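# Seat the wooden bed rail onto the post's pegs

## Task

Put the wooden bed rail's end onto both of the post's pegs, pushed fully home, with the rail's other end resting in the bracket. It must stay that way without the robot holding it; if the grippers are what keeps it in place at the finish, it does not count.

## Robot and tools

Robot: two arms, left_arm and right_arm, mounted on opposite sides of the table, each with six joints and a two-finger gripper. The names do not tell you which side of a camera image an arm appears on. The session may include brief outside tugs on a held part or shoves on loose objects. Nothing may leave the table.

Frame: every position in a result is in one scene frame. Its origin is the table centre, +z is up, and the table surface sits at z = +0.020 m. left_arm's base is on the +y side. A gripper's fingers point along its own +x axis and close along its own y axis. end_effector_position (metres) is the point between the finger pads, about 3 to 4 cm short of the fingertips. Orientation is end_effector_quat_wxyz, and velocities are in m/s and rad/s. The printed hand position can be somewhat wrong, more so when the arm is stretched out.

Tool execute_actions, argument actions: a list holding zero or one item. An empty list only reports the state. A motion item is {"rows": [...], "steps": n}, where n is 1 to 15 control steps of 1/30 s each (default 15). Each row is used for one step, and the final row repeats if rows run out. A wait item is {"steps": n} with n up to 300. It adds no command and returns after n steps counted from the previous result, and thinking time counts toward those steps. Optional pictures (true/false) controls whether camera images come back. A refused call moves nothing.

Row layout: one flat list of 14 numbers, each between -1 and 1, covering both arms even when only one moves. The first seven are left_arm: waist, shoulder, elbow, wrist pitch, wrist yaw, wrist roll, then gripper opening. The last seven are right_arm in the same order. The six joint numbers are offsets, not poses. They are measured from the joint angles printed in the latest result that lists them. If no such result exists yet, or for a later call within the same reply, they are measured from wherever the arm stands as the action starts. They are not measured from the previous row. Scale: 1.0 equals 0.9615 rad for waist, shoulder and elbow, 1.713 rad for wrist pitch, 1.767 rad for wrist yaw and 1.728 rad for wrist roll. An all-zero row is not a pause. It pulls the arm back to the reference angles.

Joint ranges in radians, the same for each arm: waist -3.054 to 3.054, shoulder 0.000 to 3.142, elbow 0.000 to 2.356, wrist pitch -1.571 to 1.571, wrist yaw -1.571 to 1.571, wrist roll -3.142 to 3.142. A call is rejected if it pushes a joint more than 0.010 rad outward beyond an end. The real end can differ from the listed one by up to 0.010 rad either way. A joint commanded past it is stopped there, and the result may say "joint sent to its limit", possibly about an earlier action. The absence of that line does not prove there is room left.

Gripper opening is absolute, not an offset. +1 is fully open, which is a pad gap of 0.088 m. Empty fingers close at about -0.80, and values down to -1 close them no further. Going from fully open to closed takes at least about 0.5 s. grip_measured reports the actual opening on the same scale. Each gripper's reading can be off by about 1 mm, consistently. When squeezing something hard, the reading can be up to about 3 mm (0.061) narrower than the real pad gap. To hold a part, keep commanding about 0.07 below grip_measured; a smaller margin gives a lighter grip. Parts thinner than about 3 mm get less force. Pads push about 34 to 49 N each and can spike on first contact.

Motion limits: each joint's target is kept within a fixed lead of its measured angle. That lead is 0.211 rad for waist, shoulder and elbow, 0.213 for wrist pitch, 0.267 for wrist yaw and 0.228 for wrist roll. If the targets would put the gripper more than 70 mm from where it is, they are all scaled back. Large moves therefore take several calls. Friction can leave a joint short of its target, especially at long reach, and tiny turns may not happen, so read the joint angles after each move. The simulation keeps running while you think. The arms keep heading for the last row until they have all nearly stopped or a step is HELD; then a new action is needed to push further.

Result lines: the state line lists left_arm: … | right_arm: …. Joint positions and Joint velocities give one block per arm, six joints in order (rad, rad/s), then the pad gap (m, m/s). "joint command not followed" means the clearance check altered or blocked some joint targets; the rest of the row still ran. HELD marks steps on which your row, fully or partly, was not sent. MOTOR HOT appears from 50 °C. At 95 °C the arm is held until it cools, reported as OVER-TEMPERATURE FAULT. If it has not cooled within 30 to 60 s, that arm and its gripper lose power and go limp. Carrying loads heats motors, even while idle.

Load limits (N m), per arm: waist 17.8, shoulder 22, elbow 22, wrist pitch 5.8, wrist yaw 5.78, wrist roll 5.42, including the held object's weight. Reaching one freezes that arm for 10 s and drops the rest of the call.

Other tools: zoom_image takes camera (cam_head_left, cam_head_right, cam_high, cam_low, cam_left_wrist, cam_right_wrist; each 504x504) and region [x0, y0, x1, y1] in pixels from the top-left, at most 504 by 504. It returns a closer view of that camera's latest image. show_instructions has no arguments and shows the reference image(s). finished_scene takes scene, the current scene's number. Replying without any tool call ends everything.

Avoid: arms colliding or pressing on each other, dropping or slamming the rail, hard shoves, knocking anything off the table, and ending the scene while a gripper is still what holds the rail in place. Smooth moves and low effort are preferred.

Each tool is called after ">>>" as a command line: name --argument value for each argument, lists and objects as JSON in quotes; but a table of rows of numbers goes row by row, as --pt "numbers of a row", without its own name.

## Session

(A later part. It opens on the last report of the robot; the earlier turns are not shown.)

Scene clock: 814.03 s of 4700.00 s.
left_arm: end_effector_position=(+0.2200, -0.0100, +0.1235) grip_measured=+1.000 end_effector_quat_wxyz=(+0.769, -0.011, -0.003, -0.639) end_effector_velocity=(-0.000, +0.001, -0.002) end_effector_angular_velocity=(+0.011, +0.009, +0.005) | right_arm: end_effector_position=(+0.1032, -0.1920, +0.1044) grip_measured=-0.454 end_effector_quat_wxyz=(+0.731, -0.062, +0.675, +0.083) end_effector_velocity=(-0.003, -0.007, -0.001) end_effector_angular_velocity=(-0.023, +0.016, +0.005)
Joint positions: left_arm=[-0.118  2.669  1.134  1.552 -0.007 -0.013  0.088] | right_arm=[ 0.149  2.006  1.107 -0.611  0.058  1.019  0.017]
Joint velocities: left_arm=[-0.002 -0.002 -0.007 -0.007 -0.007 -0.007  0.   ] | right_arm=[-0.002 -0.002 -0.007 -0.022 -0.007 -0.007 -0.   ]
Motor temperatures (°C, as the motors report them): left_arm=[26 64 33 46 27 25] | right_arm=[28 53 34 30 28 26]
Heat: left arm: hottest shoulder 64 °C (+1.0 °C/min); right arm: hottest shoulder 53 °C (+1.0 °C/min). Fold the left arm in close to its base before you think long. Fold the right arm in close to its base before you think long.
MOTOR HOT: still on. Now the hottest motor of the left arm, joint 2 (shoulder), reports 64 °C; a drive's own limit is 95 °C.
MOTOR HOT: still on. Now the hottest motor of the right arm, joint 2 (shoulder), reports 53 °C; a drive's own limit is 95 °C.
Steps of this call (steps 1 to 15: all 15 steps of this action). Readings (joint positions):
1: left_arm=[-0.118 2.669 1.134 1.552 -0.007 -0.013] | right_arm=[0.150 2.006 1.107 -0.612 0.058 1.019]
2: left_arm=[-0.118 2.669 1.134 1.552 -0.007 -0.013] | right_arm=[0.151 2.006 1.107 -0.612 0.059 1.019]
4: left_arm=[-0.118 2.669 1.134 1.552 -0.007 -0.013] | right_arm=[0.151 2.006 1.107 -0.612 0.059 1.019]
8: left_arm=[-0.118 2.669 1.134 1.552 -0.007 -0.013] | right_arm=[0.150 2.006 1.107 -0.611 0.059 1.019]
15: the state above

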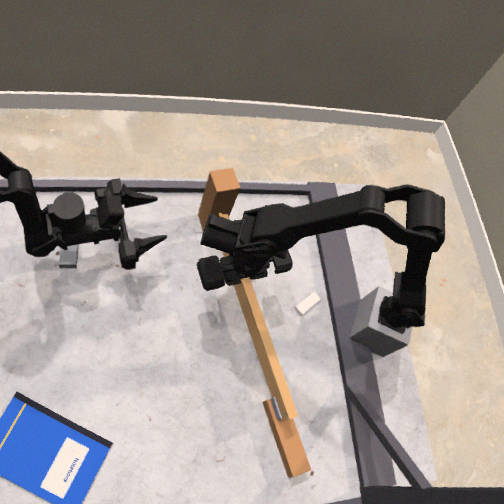

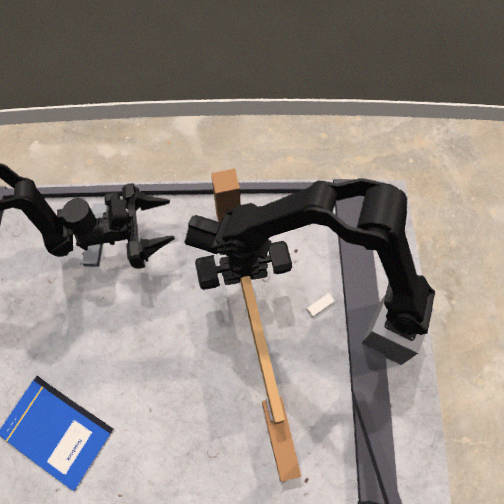

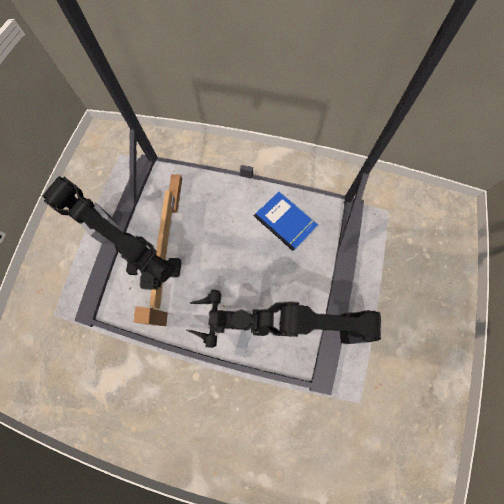

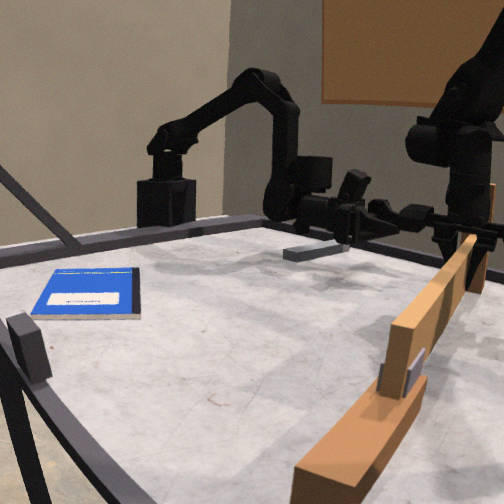

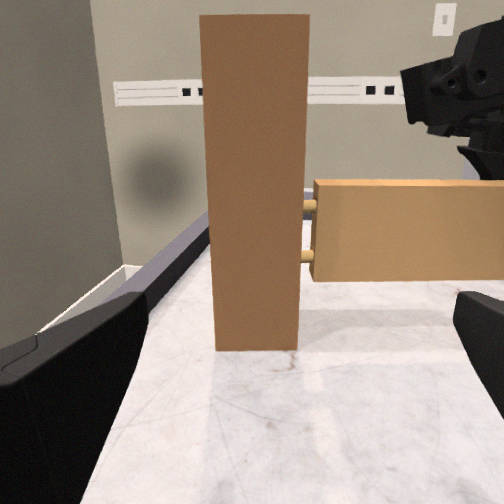

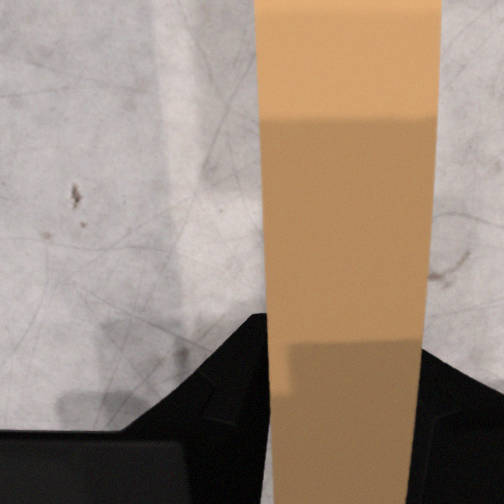

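>>> execute_actions --actions '[{"rows":[[0,0,0,0,0,0,1,0.002,0.010,0,-0.002,0,0,-0.8],[0,0,0,0,0,0,1,0.002,0.010,0,-0.003,0,0,-0.8],[0,0,0,0,0,0,1,0.002,0.010,0,-0.0035,0,0,-0.8],[0,0,0,0,0,0,1,0.002,0.010,0,-0.0035,0,0,-0.8],[0,0,0,0,0,0,1,0.002,0.010,0,-0.0035,0,0,-0.8],[0,0,0,0,0,0,1,0.002,0.010,0,-0.0035,0,0,-0.8],[0,0,0,0,0,0,1,0.002,0.010,0,-0.0035,0,0,-0.8],[0,0,0,0,0,0,1,-0.025,0.010,0,-0.0035,0.012,-0.003,-0.8]],"steps":15}]' --pictures false

>>> execute_actions --actions '[{"rows":[[0,0,0,0,0,0,1,0.002,0,0,-0.002,0,0,-0.8],[0,0,0,0,0,0,1,0.002,0,0,-0.003,0,0,-0.8],[0,0,0,0,0,0,1,0.002,0,0,-0.0035,0,0,-0.8],[0,0,0,0,0,0,1,0.002,0,0,-0.0035,0,0,-0.8],[0,0,0,0,0,0,1,0.002,0,0,-0.0035,0,0,-0.8],[0,0,0,0,0,0,1,0.002,0,0,-0.0035,0,0,-0.8],[0,0,0,0,0,0,1,0.002,0,0,-0.0035,0,0,-0.8],[0,0,0,0,0,0,1,-0.025,0,0,-0.0035,0.012,-0.003,-0.8]],"steps":15}]'

>>> zoom_image --camera "cam_left_wrist" --region '[250,170,390,310]'

Scene clock: 821.50 s of 4700.00 s.
left_arm: end_effector_position=(+0.2200, -0.0100, +0.1235) grip_measured=+1.000 end_effector_quat_wxyz=(+0.769, -0.011, -0.003, -0.639) end_effector_velocity=(+0.002, +0.001, +0.002) end_effector_angular_velocity=(-0.009, +0.006, +0.010) | right_arm: end_effector_position=(+0.1031, -0.1926, +0.1038) grip_measured=-0.454 end_effector_quat_wxyz=(+0.730, -0.064, +0.675, +0.082) end_effector_velocity=(-0.000, -0.000, +0.001) end_effector_angular_velocity=(-0.001, +0.007, +0.020)
Joint positions: left_arm=[-0.118  2.669  1.134  1.552 -0.007 -0.013  0.088] | right_arm=[ 0.149  2.008  1.107 -0.613  0.059  1.019  0.017]
Joint velocities: left_arm=[ 0.002 -0.002 -0.002  0.007 -0.007 -0.007  0.   ] | right_arm=[-0.002 -0.002  0.002 -0.007 -0.007 -0.022 -0.   ]
Motor temperatures (°C, as the motors report them): left_arm=[26 64 33 46 27 25] | right_arm=[29 53 34 30 28 26]
Heat: left arm: hottest shoulder 64 °C (+1.0 °C/min); right arm: hottest shoulder 53 °C (+2.0 °C/min). Fold the left arm in close to its base before you think long. Fold the right arm in close to its base before you think long.
MOTOR HOT: still on. Now the hottest motor of the left arm, joint 2 (shoulder), reports 64 °C; a drive's own limit is 95 °C.
MOTOR HOT: still on. Now the hottest motor of the right arm, joint 2 (shoulder), reports 53 °C; a drive's own limit is 95 °C.
Steps of this call (steps 1 to 15: the robot went on to your last target; steps 16 to 90: nothing new was sent; then 3.97 s passed at rest; steps 91 to 105: all 15 steps of this action). Readings (joint positions):
91: left_arm=[-0.118 2.669 1.134 1.552 -0.007 -0.013] | right_arm=[0.150 2.006 1.107 -0.612 0.059 1.019]
92: left_arm=[-0.118 2.669 1.134 1.552 -0.007 -0.013] | right_arm=[0.151 2.007 1.107 -0.612 0.060 1.019]
94: left_arm=[-0.118 2.669 1.134 1.552 -0.007 -0.013] | right_arm=[0.151 2.008 1.107 -0.613 0.060 1.019]
98: left_arm=[-0.118 2.669 1.134 1.552 -0.007 -0.013] | right_arm=[0.150 2.008 1.107 -0.613 0.059 1.019]
105: the state above

Scene clock: 822.00 s of 4700.00 s.
left_arm: end_effector_position=(+0.2200, -0.0100, +0.1235) grip_measured=+1.000 end_effector_quat_wxyz=(+0.769, -0.011, -0.003, -0.639) end_effector_velocity=(+0.002, +0.002, +0.001) end_effector_angular_velocity=(-0.001, -0.007, +0.020) | right_arm: end_effector_position=(+0.1030, -0.1927, +0.1038) grip_measured=-0.454 end_effector_quat_wxyz=(+0.730, -0.064, +0.675, +0.082) end_effector_velocity=(+0.002, +0.000, +0.000) end_effector_angular_velocity=(+0.003, -0.010, +0.019)
Joint positions: left_arm=[-0.118  2.669  1.134  1.552 -0.007 -0.013  0.088] | right_arm=[ 0.15   2.008  1.107 -0.614  0.059  1.019  0.017]
Joint velocities: left_arm=[-0.002 -0.002 -0.007  0.007 -0.022  0.007  0.   ] | right_arm=[-0.002 -0.002 -0.002  0.007  0.007 -0.022  0.   ]
Motor temperatures (°C, as the motors report them): left_arm=[26 64 33 46 27 25] | right_arm=[29 52 34 30 28 26]
Heat: left arm: hottest shoulder 64 °C (+1.0 °C/min); right arm: hottest shoulder 52 °C (+1.0 °C/min). Fold the left arm in close to its base before you think long. Fold the right arm in close to its base before you think long.
MOTOR HOT: still on. Now the hottest motor of the left arm, joint 2 (shoulder), reports 64 °C; a drive's own limit is 95 °C.
MOTOR HOT: still on. Now the hottest motor of the right arm, joint 2 (shoulder), reports 52 °C; a drive's own limit is 95 °C.
Steps of this call (steps 1 to 15: all 15 steps of this action). Readings (joint positions):
1: left_arm=[-0.118 2.669 1.134 1.552 -0.007 -0.013] | right_arm=[0.151 2.008 1.107 -0.613 0.059 1.019]
2: left_arm=[-0.118 2.669 1.134 1.552 -0.007 -0.013] | right_arm=[0.151 2.008 1.107 -0.614 0.060 1.019]
4: left_arm=[-0.118 2.669 1.134 1.552 -0.007 -0.013] | right_arm=[0.151 2.008 1.107 -0.614 0.060 1.019]
8: left_arm=[-0.118 2.669 1.134 1.552 -0.007 -0.013] | right_arm=[0.150 2.008 1.107 -0.614 0.060 1.019]
15: the state above

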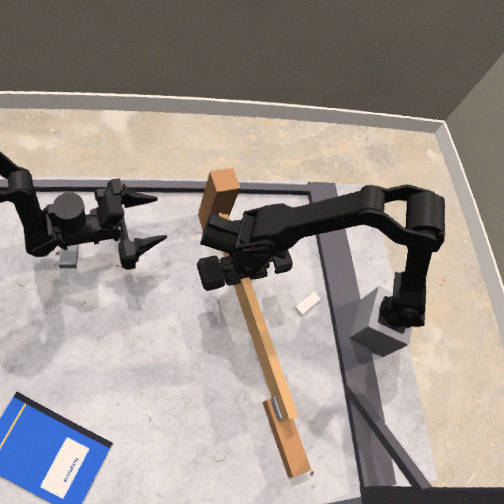

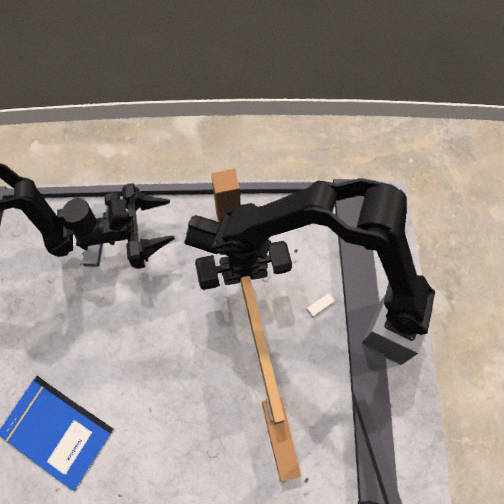

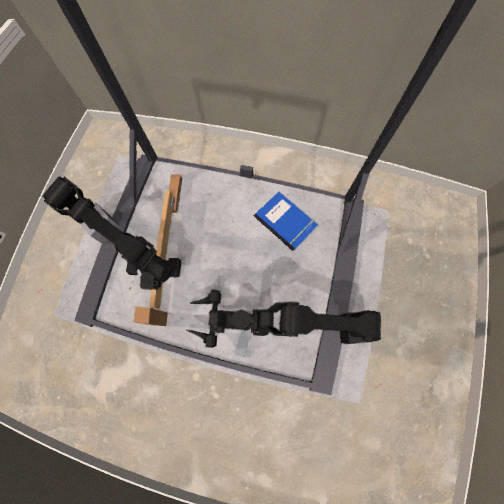

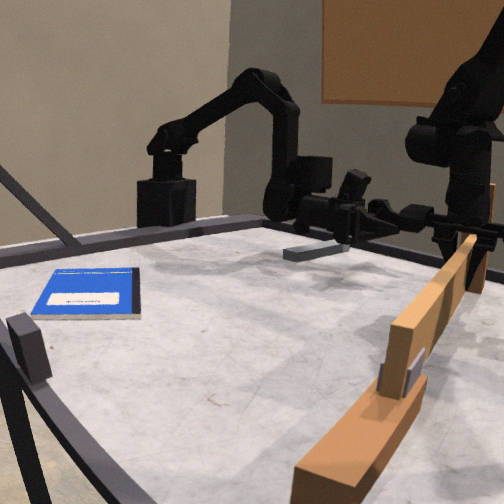

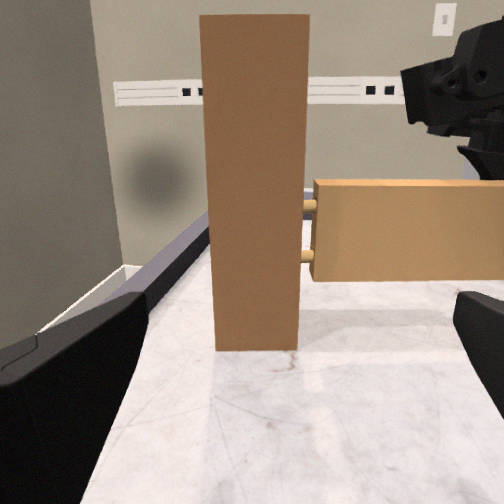

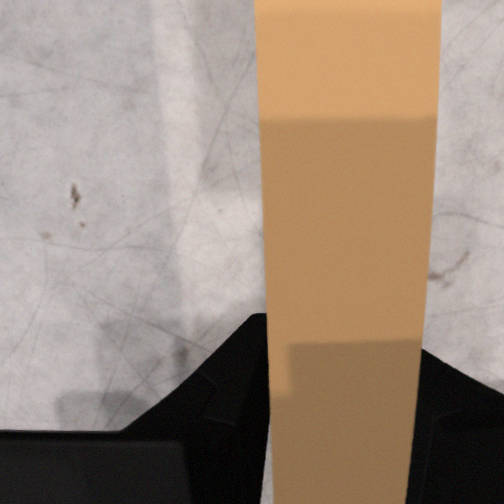

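Region (250, 170, 390, 310) of cam_left_wrist's 504x504 image, scaled by 3.600, with more detail than that image has.

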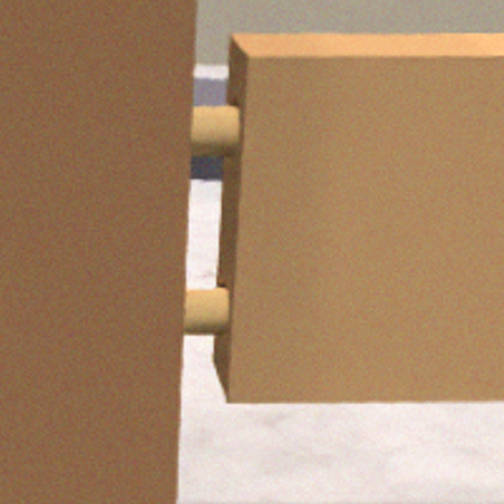

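>>> execute_actions --actions '[{"rows":[[0,0,0,0,0,0,1,0.002,0,0,0.002,0,0,-0.8],[0,0,0,0,0,0,1,0.002,0,0,0.003,0,0,-0.8],[0,0,0,0,0,0,1,0.002,0,0,0.004,0,0,-0.8],[0,0,0,0,0,0,1,0.002,0,0,0.004,0,0,-0.8],[0,0,0,0,0,0,1,0.002,0,0,0.004,0,0,-0.8],[0,0,0,0,0,0,1,0.002,0,0,0.004,0,0,-0.8],[0,0,0,0,0,0,1,0.002,0,0,0.004,0,0,-0.8],[0,0,0,0,0,0,1,-0.025,0,0,0.004,0.012,-0.003,-0.8]],"steps":15}]' --pictures false

>>> execute_actions --actions '[{"rows":[[0,0,0,0,0,0,1,0.002,0,0,0.002,0,0,-0.8],[0,0,0,0,0,0,1,0.002,0,0,0.003,0,0,-0.8],[0,0,0,0,0,0,1,0.002,0,0,0.004,0,0,-0.8],[0,0,0,0,0,0,1,0.002,0,0,0.004,0,0,-0.8],[0,0,0,0,0,0,1,0.002,0,0,0.004,0,0,-0.8],[0,0,0,0,0,0,1,0.002,0,0,0.004,0,0,-0.8],[0,0,0,0,0,0,1,0.002,0,0,0.004,0,0,-0.8],[0,0,0,0,0,0,1,-0.025,0,0,0.004,0.012,-0.003,-0.8]],"steps":15}]' --pictures false

>>> execute_actions --actions '[{"rows":[[0,0,0,0,0,0,1,0.002,0,0,0.002,0,0,-0.8],[0,0,0,0,0,0,1,0.002,0,0,0.003,0,0,-0.8],[0,0,0,0,0,0,1,0.002,0,0,0.004,0,0,-0.8],[0,0,0,0,0,0,1,0.002,0,0,0.004,0,0,-0.8],[0,0,0,0,0,0,1,0.002,0,0,0.004,0,0,-0.8],[0,0,0,0,0,0,1,0.002,0,0,0.004,0,0,-0.8],[0,0,0,0,0,0,1,0.002,0,0,0.004,0,0,-0.8],[0,0,0,0,0,0,1,-0.025,0,0,0.004,0.012,-0.003,-0.8]],"steps":15}]'

>>> zoom_image --camera "cam_left_wrist" --region '[250,170,390,310]'

Scene clock: 834.20 s of 4700.00 s.
left_arm: end_effector_position=(+0.2200, -0.0100, +0.1235) grip_measured=+1.000 end_effector_quat_wxyz=(+0.769, -0.011, -0.003, -0.639) end_effector_velocity=(-0.000, +0.001, -0.002) end_effector_angular_velocity=(+0.011, +0.009, +0.005) | right_arm: end_effector_position=(+0.1031, -0.1925, +0.1039) grip_measured=-0.454 end_effector_quat_wxyz=(+0.731, -0.064, +0.675, +0.082) end_effector_velocity=(+0.002, +0.000, +0.000) end_effector_angular_velocity=(+0.005, -0.009, -0.010)
Joint positions: left_arm=[-0.118  2.669  1.134  1.552 -0.007 -0.013  0.088] | right_arm=[ 0.15   2.008  1.107 -0.613  0.06   1.019  0.017]
Joint velocities: left_arm=[-0.002 -0.002 -0.007 -0.007 -0.007 -0.007  0.   ] | right_arm=[-0.002 -0.002 -0.002  0.007  0.007  0.007  0.   ]
Motor temperatures (°C, as the motors report them): left_arm=[26 64 33 47 27 25] | right_arm=[29 52 34 30 28 26]
Heat: left arm: hottest shoulder 64 °C (+1.0 °C/min); right arm: hottest shoulder 52 °C (+1.0 °C/min). Fold the left arm in close to its base before you think long. Fold the right arm in close to its base before you think long.
MOTOR HOT: still on. Now the hottest motor of the left arm, joint 2 (shoulder), reports 64 °C; a drive's own limit is 95 °C.
MOTOR HOT: still on. Now the hottest motor of the right arm, joint 2 (shoulder), reports 52 °C; a drive's own limit is 95 °C.
Steps of this call (steps 1 to 15: the robot went on to your last target; steps 16 to 90: nothing new was sent; then 8.70 s passed at rest; steps 91 to 105: all 15 steps of this action). Readings (joint positions):
91: left_arm=[-0.118 2.669 1.134 1.552 -0.007 -0.013] | right_arm=[0.151 2.008 1.107 -0.614 0.060 1.019]
92: left_arm=[-0.118 2.669 1.134 1.552 -0.007 -0.013] | right_arm=[0.151 2.008 1.107 -0.614 0.060 1.019]
94: left_arm=[-0.118 2.669 1.134 1.552 -0.007 -0.013] | right_arm=[0.151 2.008 1.107 -0.613 0.060 1.019]
98: left_arm=[-0.118 2.669 1.134 1.552 -0.007 -0.013] | right_arm=[0.150 2.008 1.107 -0.613 0.060 1.019]
105: the state above

Scene clock: 834.70 s of 4700.00 s.
left_arm: end_effector_position=(+0.2200, -0.0100, +0.1235) grip_measured=+1.000 end_effector_quat_wxyz=(+0.769, -0.011, -0.003, -0.639) end_effector_velocity=(-0.000, +0.000, -0.004) end_effector_angular_velocity=(+0.020, +0.011, +0.005) | right_arm: end_effector_position=(+0.1032, -0.1924, +0.1039) grip_measured=-0.454 end_effector_quat_wxyz=(+0.731, -0.063, +0.675, +0.083) end_effector_velocity=(-0.001, -0.002, +0.000) end_effector_angular_velocity=(-0.006, +0.009, +0.020)
Joint positions: left_arm=[-0.118  2.669  1.134  1.552 -0.007 -0.013  0.088] | right_arm=[ 0.15   2.008  1.107 -0.612  0.06   1.019  0.017]
Joint velocities: left_arm=[-0.002 -0.002 -0.002 -0.022 -0.007 -0.007  0.   ] | right_arm=[-0.002 -0.002 -0.002 -0.007 -0.007 -0.022 -0.   ]
Motor temperatures (°C, as the motors report them): left_arm=[26 64 33 47 27 25] | right_arm=[29 52 34 30 28 26]
Heat: left arm: hottest shoulder 64 °C (+1.0 °C/min); right arm: hottest shoulder 52 °C (+1.0 °C/min). Fold the left arm in close to its base before you think long. Fold the right arm in close to its base before you think long.
MOTOR HOT: still on. Now the hottest motor of the left arm, joint 2 (shoulder), reports 64 °C; a drive's own limit is 95 °C.
MOTOR HOT: still on. Now the hottest motor of the right arm, joint 2 (shoulder), reports 52 °C; a drive's own limit is 95 °C.
Steps of this call (steps 1 to 15: all 15 steps of this action). Readings (joint positions):
1: left_arm=[-0.118 2.669 1.134 1.552 -0.007 -0.013] | right_arm=[0.151 2.008 1.107 -0.613 0.060 1.019]
2: left_arm=[-0.118 2.669 1.134 1.552 -0.007 -0.013] | right_arm=[0.151 2.008 1.107 -0.613 0.061 1.019]
4: left_arm=[-0.118 2.669 1.134 1.552 -0.007 -0.013] | right_arm=[0.151 2.008 1.107 -0.613 0.061 1.019]
8: left_arm=[-0.118 2.669 1.134 1.552 -0.007 -0.013] | right_arm=[0.151 2.008 1.107 -0.612 0.060 1.019]
15: the state above

Scene clock: 835.20 s of 4700.00 s.
left_arm: end_effector_position=(+0.2200, -0.0100, +0.1235) grip_measured=+1.000 end_effector_quat_wxyz=(+0.769, -0.011, -0.003, -0.639) end_effector_velocity=(+0.000, -0.002, -0.000) end_effector_angular_velocity=(+0.011, +0.009, +0.005) | right_arm: end_effector_position=(+0.1030, -0.1923, +0.1039) grip_measured=-0.454 end_effector_quat_wxyz=(+0.731, -0.064, +0.675, +0.083) end_effector_velocity=(-0.001, -0.002, +0.000) end_effector_angular_velocity=(-0.005, +0.009, +0.005)
Joint positions: left_arm=[-0.118  2.669  1.134  1.552 -0.007 -0.013  0.088] | right_arm=[ 0.15   2.008  1.107 -0.612  0.06   1.019  0.017]
Joint velocities: left_arm=[-0.002 -0.007  0.002 -0.022 -0.007 -0.007  0.   ] | right_arm=[-0.002 -0.002 -0.002 -0.007 -0.007 -0.007 -0.   ]
Motor temperatures (°C, as the motors report them): left_arm=[26 64 33 47 27 25] | right_arm=[29 52 34 30 28 26]
Heat: left arm: hottest shoulder 64 °C (+1.0 °C/min); right arm: hottest shoulder 52 °C (+1.0 °C/min). Fold the left arm in close to its base before you think long. Fold the right arm in close to its base before you think long.
MOTOR HOT: still on. Now the hottest motor of the left arm, joint 2 (shoulder), reports 64 °C; a drive's own limit is 95 °C.
MOTOR HOT: still on. Now the hottest motor of the right arm, joint 2 (shoulder), reports 52 °C; a drive's own limit is 95 °C.
Steps of this call (steps 1 to 15: all 15 steps of this action). Readings (joint positions):
1: left_arm=[-0.118 2.669 1.134 1.552 -0.007 -0.013] | right_arm=[0.151 2.008 1.107 -0.612 0.060 1.019]
2: left_arm=[-0.118 2.669 1.134 1.552 -0.007 -0.013] | right_arm=[0.151 2.008 1.107 -0.612 0.061 1.019]
4: left_arm=[-0.118 2.669 1.134 1.552 -0.007 -0.013] | right_arm=[0.151 2.008 1.107 -0.612 0.061 1.019]
8: left_arm=[-0.118 2.669 1.134 1.552 -0.007 -0.013] | right_arm=[0.151 2.008 1.107 -0.612 0.060 1.019]
15: the state above

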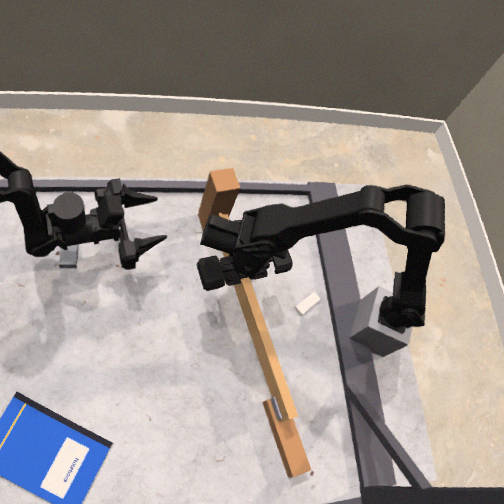

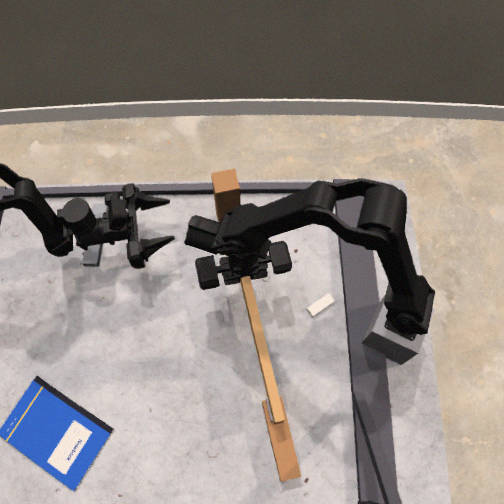

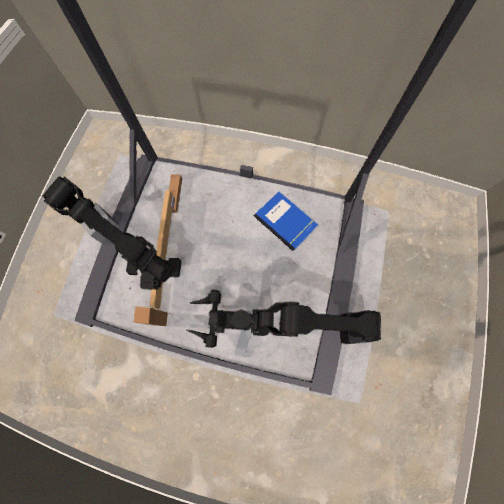

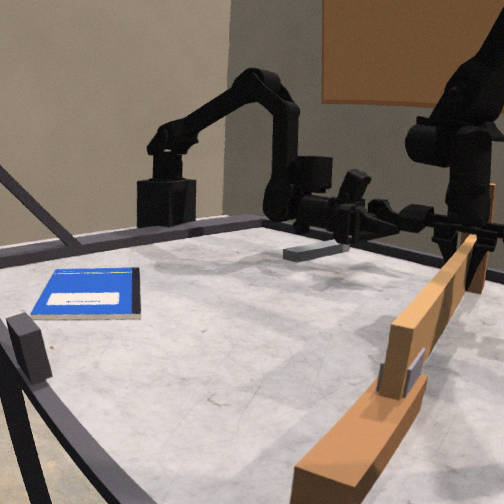

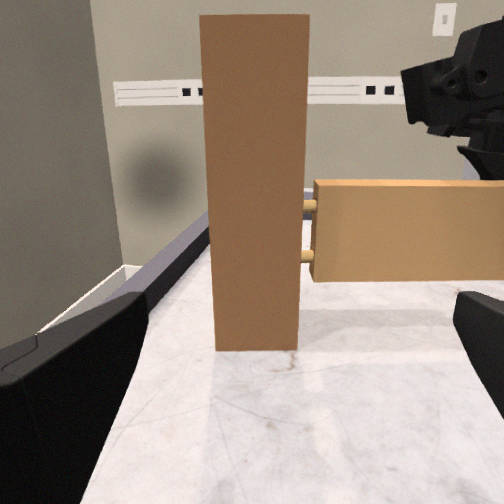

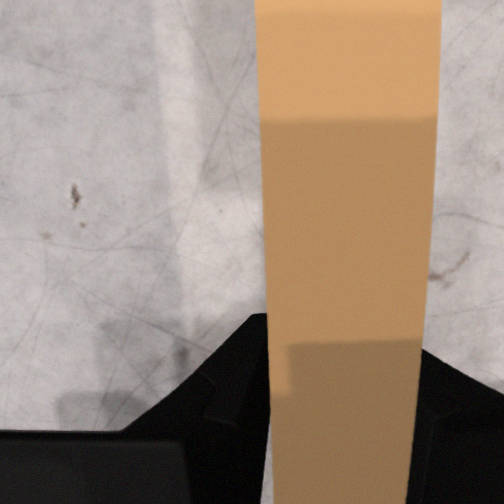

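Region (250, 170, 390, 310) of cam_left_wrist's 504x504 image, scaled by 3.600, with more detail than that image has.

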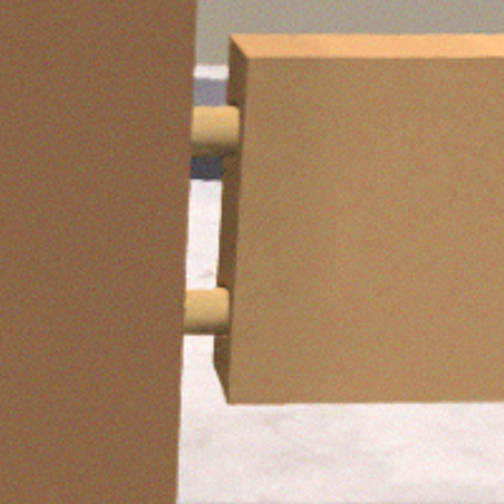

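>>> execute_actions --actions '[{"rows":[[0,0,0,0,0,0,1,0.002,-0.035,-0.014,0.008,0,0,-0.8]],"steps":10}]' --pictures false

>>> execute_actions --actions '[{"rows":[[0,0,0,0,0,0,1,-0.025,0,0,0,0.012,-0.003,-0.8]],"steps":8}]'

>>> zoom_image --camera "cam_left_wrist" --region '[250,170,390,310]'

Scene clock: 838.87 s of 4700.00 s.
left_arm: end_effector_position=(+0.2200, -0.0100, +0.1235) grip_measured=+1.000 end_effector_quat_wxyz=(+0.769, -0.011, -0.003, -0.639) end_effector_velocity=(+0.002, +0.001, -0.001) end_effector_angular_velocity=(+0.003, +0.023, +0.009) | right_arm: end_effector_position=(+0.1027, -0.1924, +0.1040) grip_measured=-0.454 end_effector_quat_wxyz=(+0.732, -0.062, +0.673, +0.085) end_effector_velocity=(-0.003, -0.007, -0.001) end_effector_angular_velocity=(-0.023, +0.016, +0.005)
Joint positions: left_arm=[-0.118  2.669  1.134  1.552 -0.007 -0.013  0.088] | right_arm=[ 0.152  2.002  1.099 -0.602  0.061  1.019  0.017]
Joint velocities: left_arm=[ 0.002 -0.002 -0.002 -0.007 -0.007 -0.022  0.   ] | right_arm=[-0.002 -0.002 -0.007 -0.022 -0.007 -0.007 -0.   ]
Motor temperatures (°C, as the motors report them): left_arm=[26 64 33 47 27 25] | right_arm=[29 51 34 30 28 26]
Heat: left arm: hottest shoulder 64 °C (+1.0 °C/min); right arm: hottest shoulder 51 °C (+1.0 °C/min). Fold the left arm in close to its base before you think long. Fold the right arm in close to its base before you think long.
MOTOR HOT: still on. Now the hottest motor of the left arm, joint 2 (shoulder), reports 64 °C; a drive's own limit is 95 °C.
MOTOR HOT: still on. Now the hottest motor of the right arm, joint 2 (shoulder), reports 51 °C; a drive's own limit is 95 °C.
Steps of this call (steps 1 to 15: the robot went on to your last target; steps 16 to 90: nothing new was sent; then 0.33 s passed at rest; steps 91 to 100: all 10 steps of this action). Readings (joint positions):
91: left_arm=[-0.118 2.669 1.134 1.552 -0.007 -0.013] | right_arm=[0.151 2.007 1.105 -0.610 0.060 1.019]
92: left_arm=[-0.118 2.669 1.134 1.552 -0.007 -0.013] | right_arm=[0.151 2.006 1.104 -0.608 0.061 1.019]
94: left_arm=[-0.118 2.669 1.134 1.552 -0.007 -0.013] | right_arm=[0.151 2.004 1.101 -0.605 0.061 1.019]
98: left_arm=[-0.118 2.669 1.134 1.552 -0.007 -0.013] | right_arm=[0.152 2.003 1.099 -0.603 0.061 1.019]
100: the state above

Scene clock: 839.13 s of 4700.00 s.
left_arm: end_effector_position=(+0.2200, -0.0100, +0.1235) grip_measured=+1.000 end_effector_quat_wxyz=(+0.769, -0.011, -0.003, -0.639) end_effector_velocity=(-0.003, -0.001, -0.002) end_effector_angular_velocity=(+0.015, +0.010, -0.000) | right_arm: end_effector_position=(+0.1030, -0.1926, +0.1039) grip_measured=-0.454 end_effector_quat_wxyz=(+0.732, -0.061, +0.674, +0.085) end_effector_velocity=(-0.001, -0.001, -0.002) end_effector_angular_velocity=(-0.000, +0.007, +0.005)
Joint positions: left_arm=[-0.118  2.669  1.134  1.552 -0.007 -0.013  0.088] | right_arm=[ 0.15   2.002  1.099 -0.602  0.06   1.019  0.017]
Joint velocities: left_arm=[-0.007 -0.007 -0.002 -0.022 -0.007 -0.007  0.   ] | right_arm=[-0.002  0.002 -0.007  0.007 -0.007 -0.007 -0.   ]
Motor temperatures (°C, as the motors report them): left_arm=[26 64 33 47 27 25] | right_arm=[29 51 34 30 28 26]
Heat: left arm: hottest shoulder 64 °C (+1.0 °C/min); right arm: hottest shoulder 51 °C (+1.0 °C/min). Fold the left arm in close to its base before you think long. Fold the right arm in close to its base before you think long.
MOTOR HOT: still on. Now the hottest motor of the left arm, joint 2 (shoulder), reports 64 °C; a drive's own limit is 95 °C.
MOTOR HOT: still on. Now the hottest motor of the right arm, joint 2 (shoulder), reports 51 °C; a drive's own limit is 95 °C.
Steps of this call (steps 1 to 8: all 8 steps of this action). Readings (joint positions):
1: left_arm=[-0.118 2.669 1.134 1.552 -0.007 -0.013] | right_arm=[0.151 2.002 1.099 -0.602 0.060 1.019]
2: left_arm=[-0.118 2.669 1.134 1.552 -0.007 -0.013] | right_arm=[0.150 2.002 1.099 -0.602 0.060 1.019]
4: left_arm=[-0.118 2.669 1.134 1.552 -0.007 -0.013] | right_arm=[0.150 2.002 1.099 -0.602 0.060 1.019]
8: the state above

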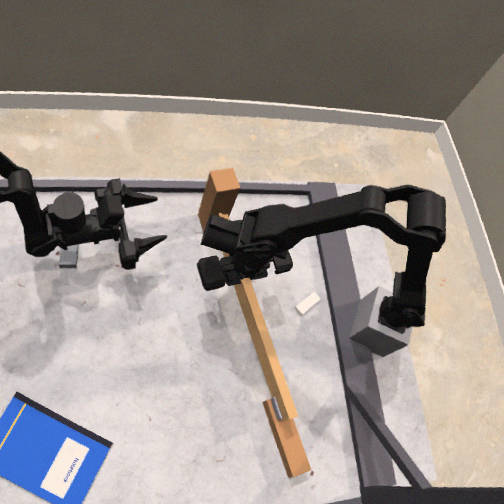

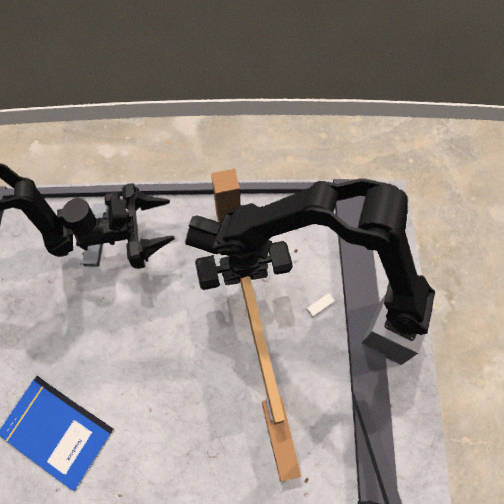

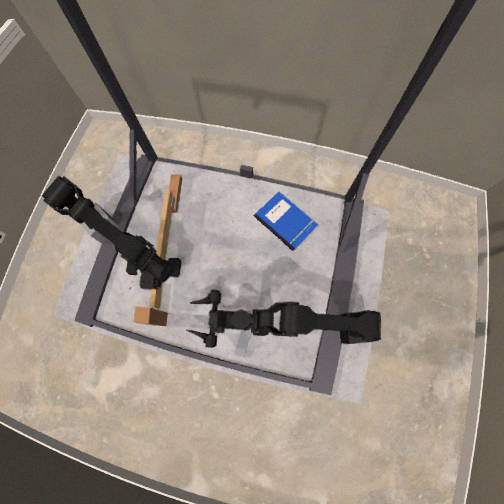

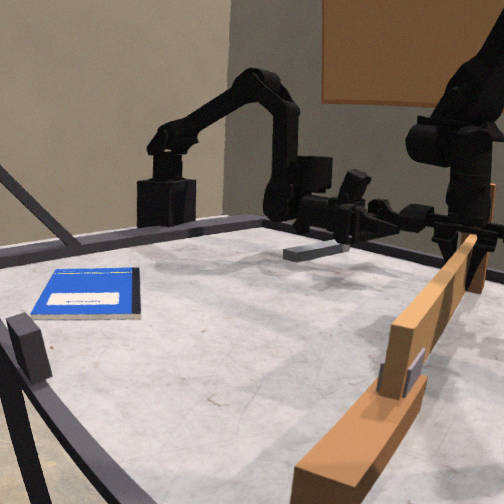

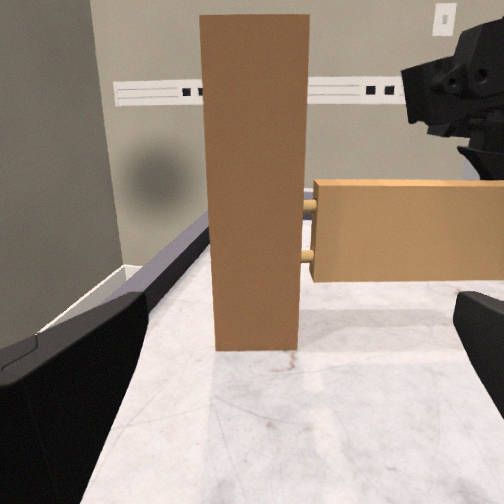

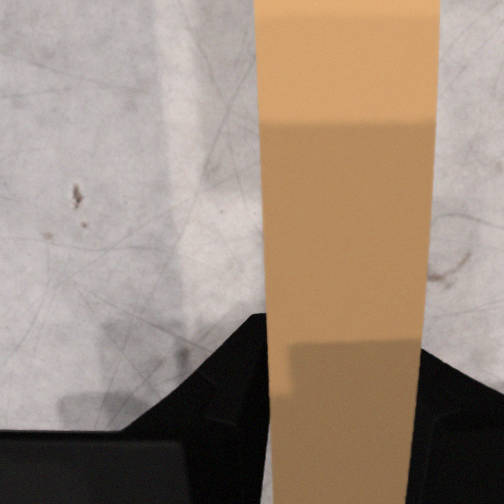

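Region (250, 170, 390, 310) of cam_left_wrist's 504x504 image, scaled by 3.600, with more detail than that image has.

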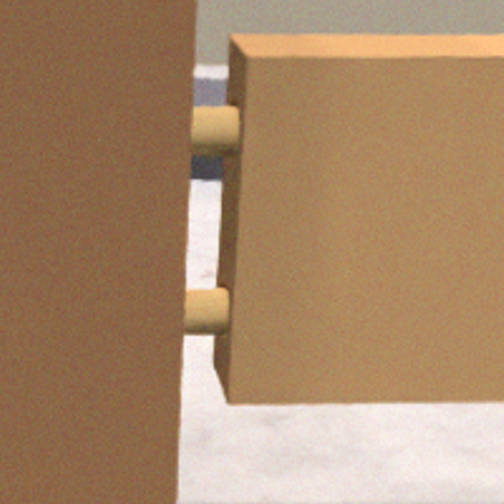

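>>> execute_actions --actions '[{"rows":[[0,0,0,0,0,0,1,0.002,0,0,0.002,0,0,-0.8],[0,0,0,0,0,0,1,0.002,0,0,0.003,0,0,-0.8],[0,0,0,0,0,0,1,0.002,0,0,0.004,0,0,-0.8],[0,0,0,0,0,0,1,0.002,0,0,0.004,0,0,-0.8],[0,0,0,0,0,0,1,0.002,0,0,0.004,0,0,-0.8],[0,0,0,0,0,0,1,0.002,0,0,0.004,0,0,-0.8],[0,0,0,0,0,0,1,0.002,0,0,0.004,0,0,-0.8],[0,0,0,0,0,0,1,-0.025,0,0,0.004,0.012,-0.003,-0.8]],"steps":15}]' --pictures false

>>> execute_actions --actions '[{"rows":[[0,0,0,0,0,0,1,0.002,0,0,0.002,0,0,-0.8],[0,0,0,0,0,0,1,0.002,0,0,0.003,0,0,-0.8],[0,0,0,0,0,0,1,0.002,0,0,0.004,0,0,-0.8],[0,0,0,0,0,0,1,0.002,0,0,0.004,0,0,-0.8],[0,0,0,0,0,0,1,0.002,0,0,0.004,0,0,-0.8],[0,0,0,0,0,0,1,0.002,0,0,0.004,0,0,-0.8],[0,0,0,0,0,0,1,0.002,0,0,0.004,0,0,-0.8],[0,0,0,0,0,0,1,-0.025,0,0,0.004,0.012,-0.003,-0.8]],"steps":15}]' --pictures false

>>> execute_actions --actions '[{"rows":[[0,0,0,0,0,0,1,0.002,0,0,0.002,0,0,-0.8],[0,0,0,0,0,0,1,0.002,0,0,0.003,0,0,-0.8],[0,0,0,0,0,0,1,0.002,0,0,0.004,0,0,-0.8],[0,0,0,0,0,0,1,0.002,0,0,0.004,0,0,-0.8],[0,0,0,0,0,0,1,0.002,0,0,0.004,0,0,-0.8],[0,0,0,0,0,0,1,0.002,0,0,0.004,0,0,-0.8],[0,0,0,0,0,0,1,0.002,0,0,0.004,0,0,-0.8],[0,0,0,0,0,0,1,-0.025,0,0,0.004,0.012,-0.003,-0.8]],"steps":15}]'

>>> zoom_image --camera "cam_left_wrist" --region '[250,170,390,310]'

Scene clock: 852.50 s of 4700.00 s.
left_arm: end_effector_position=(+0.2200, -0.0100, +0.1235) grip_measured=+1.000 end_effector_quat_wxyz=(+0.769, -0.011, -0.003, -0.639) end_effector_velocity=(-0.002, -0.001, -0.002) end_effector_angular_velocity=(+0.016, +0.010, -0.010) | right_arm: end_effector_position=(+0.1031, -0.1925, +0.1040) grip_measured=-0.454 end_effector_quat_wxyz=(+0.732, -0.061, +0.674, +0.085) end_effector_velocity=(+0.001, -0.001, +0.001) end_effector_angular_velocity=(-0.000, +0.007, +0.000)
Joint positions: left_arm=[-0.118  2.669  1.134  1.552 -0.007 -0.013  0.088] | right_arm=[ 0.15   2.002  1.099 -0.601  0.06   1.019  0.017]
Joint velocities: left_arm=[-0.002 -0.007 -0.002 -0.022  0.007 -0.007  0.   ] | right_arm=[-0.007 -0.002  0.002 -0.007 -0.007 -0.007 -0.   ]
Motor temperatures (°C, as the motors report them): left_arm=[26 64 32 47 27 25] | right_arm=[29 51 34 30 28 26]
Heat: left arm: hottest shoulder 64 °C (+1.0 °C/min); right arm: hottest shoulder 51 °C (+1.0 °C/min). Fold the left arm in close to its base before you think long. Fold the right arm in close to its base before you think long.
MOTOR HOT: still on. Now the hottest motor of the left arm, joint 2 (shoulder), reports 64 °C; a drive's own limit is 95 °C.
MOTOR HOT: still on. Now the hottest motor of the right arm, joint 2 (shoulder), reports 51 °C; a drive's own limit is 95 °C.
Steps of this call (steps 1 to 15: the robot went on to your last target; steps 16 to 90: nothing new was sent; then 9.87 s passed at rest; steps 91 to 105: all 15 steps of this action). Readings (joint positions):
91: left_arm=[-0.118 2.669 1.134 1.552 -0.007 -0.013] | right_arm=[0.151 2.002 1.099 -0.602 0.060 1.019]
92: left_arm=[-0.118 2.669 1.134 1.552 -0.007 -0.013] | right_arm=[0.151 2.002 1.099 -0.602 0.061 1.019]
94: left_arm=[-0.118 2.669 1.134 1.552 -0.007 -0.013] | right_arm=[0.151 2.002 1.099 -0.602 0.061 1.019]
98: left_arm=[-0.118 2.669 1.134 1.552 -0.007 -0.013] | right_arm=[0.151 2.002 1.099 -0.601 0.060 1.019]
105: the state above

Scene clock: 853.00 s of 4700.00 s.
left_arm: end_effector_position=(+0.2200, -0.0100, +0.1235) grip_measured=+1.000 end_effector_quat_wxyz=(+0.769, -0.011, -0.003, -0.639) end_effector_velocity=(-0.003, -0.000, -0.001) end_effector_angular_velocity=(+0.006, +0.009, -0.000) | right_arm: end_effector_position=(+0.1030, -0.1924, +0.1039) grip_measured=-0.454 end_effector_quat_wxyz=(+0.731, -0.061, +0.674, +0.085) end_effector_velocity=(-0.001, -0.002, +0.000) end_effector_angular_velocity=(-0.005, +0.009, +0.005)
Joint positions: left_arm=[-0.118  2.669  1.134  1.552 -0.007 -0.013  0.088] | right_arm=[ 0.15   2.002  1.099 -0.601  0.059  1.019  0.017]
Joint velocities: left_arm=[-0.007 -0.002 -0.002 -0.007 -0.007 -0.007  0.   ] | right_arm=[-0.002 -0.002 -0.002 -0.007 -0.007 -0.007 -0.   ]
Motor temperatures (°C, as the motors report them): left_arm=[26 64 32 47 27 25] | right_arm=[29 51 34 30 28 26]
Heat: left arm: hottest shoulder 64 °C (+1.0 °C/min); right arm: hottest shoulder 51 °C (+1.0 °C/min). Fold the left arm in close to its base before you think long. Fold the right arm in close to its base before you think long.
MOTOR HOT: still on. Now the hottest motor of the left arm, joint 2 (shoulder), reports 64 °C; a drive's own limit is 95 °C.
MOTOR HOT: still on. Now the hottest motor of the right arm, joint 2 (shoulder), reports 51 °C; a drive's own limit is 95 °C.
Steps of this call (steps 1 to 15: all 15 steps of this action). Readings (joint positions):
1: left_arm=[-0.118 2.669 1.134 1.552 -0.007 -0.013] | right_arm=[0.151 2.002 1.099 -0.601 0.060 1.019]
2: left_arm=[-0.118 2.669 1.134 1.552 -0.007 -0.013] | right_arm=[0.151 2.002 1.099 -0.601 0.060 1.019]
4: left_arm=[-0.118 2.669 1.134 1.552 -0.007 -0.013] | right_arm=[0.151 2.002 1.099 -0.601 0.060 1.019]
8: left_arm=[-0.118 2.669 1.134 1.552 -0.007 -0.013] | right_arm=[0.150 2.002 1.099 -0.601 0.060 1.019]
15: the state above

Scene clock: 853.50 s of 4700.00 s.
left_arm: end_effector_position=(+0.2200, -0.0100, +0.1235) grip_measured=+1.000 end_effector_quat_wxyz=(+0.769, -0.011, -0.003, -0.639) end_effector_velocity=(-0.003, -0.000, +0.002) end_effector_angular_velocity=(-0.006, -0.008, +0.000) | right_arm: end_effector_position=(+0.1031, -0.1924, +0.1039) grip_measured=-0.454 end_effector_quat_wxyz=(+0.731, -0.061, +0.674, +0.085) end_effector_velocity=(-0.001, -0.002, +0.000) end_effector_angular_velocity=(-0.004, +0.010, -0.009)
Joint positions: left_arm=[-0.118  2.669  1.134  1.552 -0.007 -0.013  0.088] | right_arm=[ 0.149  2.002  1.099 -0.601  0.058  1.019  0.017]
Joint velocities: left_arm=[-0.007 -0.002 -0.002  0.007 -0.007  0.007  0.   ] | right_arm=[-0.002 -0.002 -0.002 -0.007 -0.007  0.007 -0.   ]
Motor temperatures (°C, as the motors report them): left_arm=[26 64 32 47 27 25] | right_arm=[29 51 34 30 28 26]
Heat: left arm: hottest shoulder 64 °C (+1.0 °C/min); right arm: hottest shoulder 51 °C (+1.0 °C/min). Fold the left arm in close to its base before you think long. Fold the right arm in close to its base before you think long.
MOTOR HOT: still on. Now the hottest motor of the left arm, joint 2 (shoulder), reports 64 °C; a drive's own limit is 95 °C.
MOTOR HOT: still on. Now the hottest motor of the right arm, joint 2 (shoulder), reports 51 °C; a drive's own limit is 95 °C.
Steps of this call (steps 1 to 15: all 15 steps of this action). Readings (joint positions):
1: left_arm=[-0.118 2.669 1.134 1.552 -0.007 -0.013] | right_arm=[0.151 2.002 1.099 -0.601 0.060 1.019]
2: left_arm=[-0.118 2.669 1.134 1.552 -0.007 -0.013] | right_arm=[0.151 2.002 1.099 -0.601 0.060 1.019]
4: left_arm=[-0.118 2.669 1.134 1.552 -0.007 -0.013] | right_arm=[0.151 2.002 1.099 -0.601 0.060 1.019]
8: left_arm=[-0.118 2.669 1.134 1.552 -0.007 -0.013] | right_arm=[0.150 2.002 1.099 -0.601 0.060 1.019]
15: the state above

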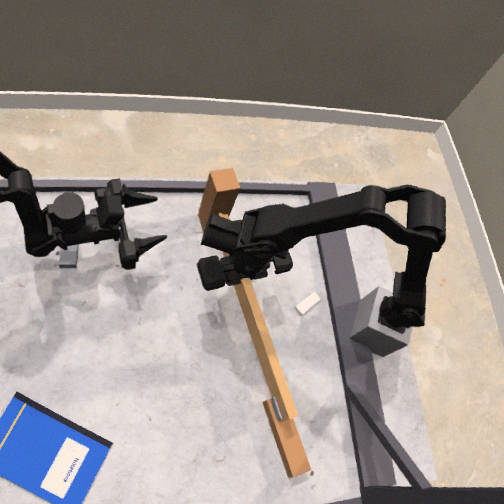

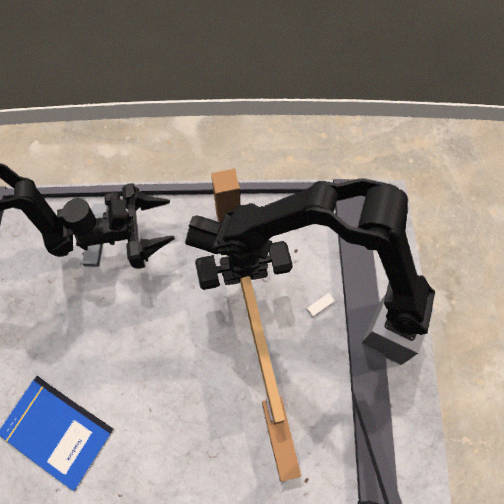

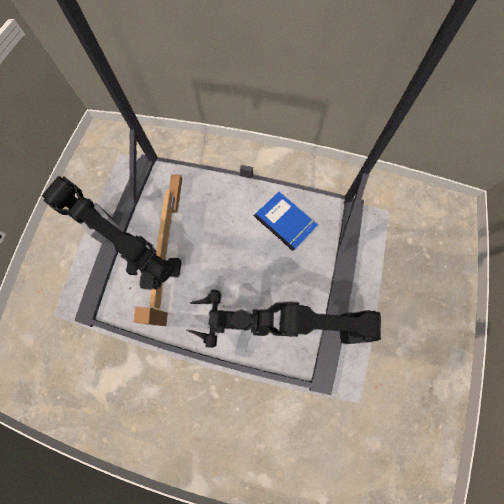

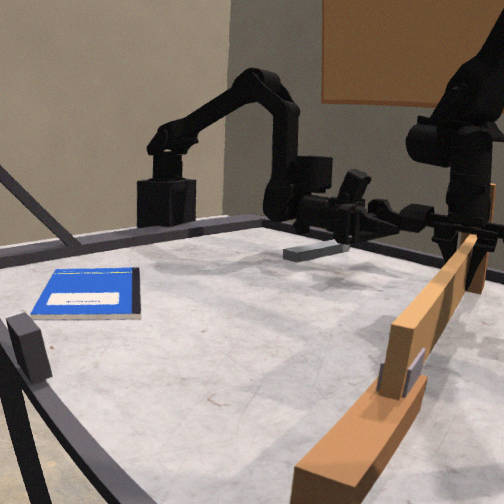

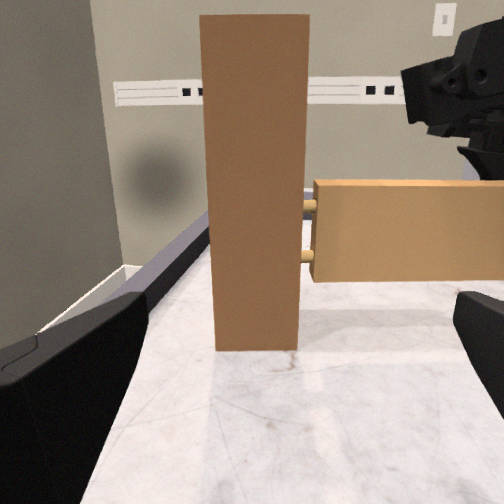

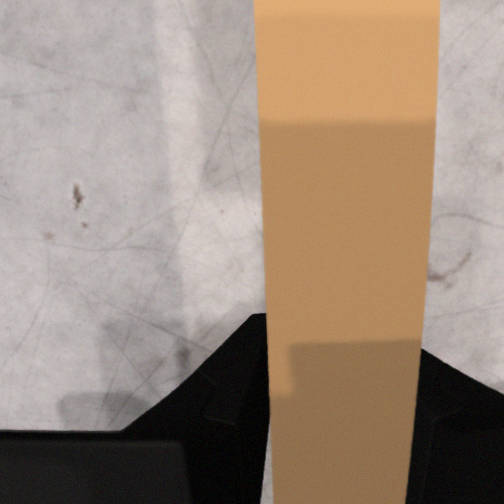

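Region (250, 170, 390, 310) of cam_left_wrist's 504x504 image, scaled by 3.600, with more detail than that image has.

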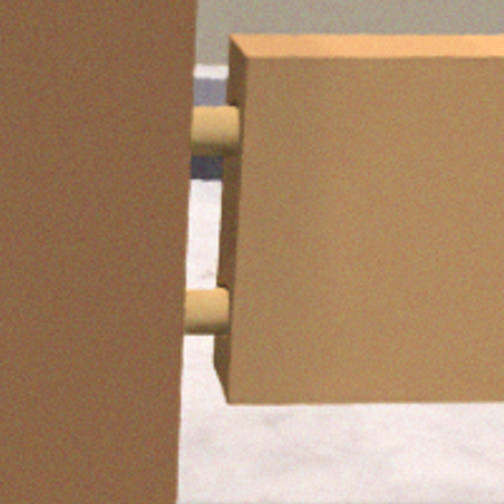

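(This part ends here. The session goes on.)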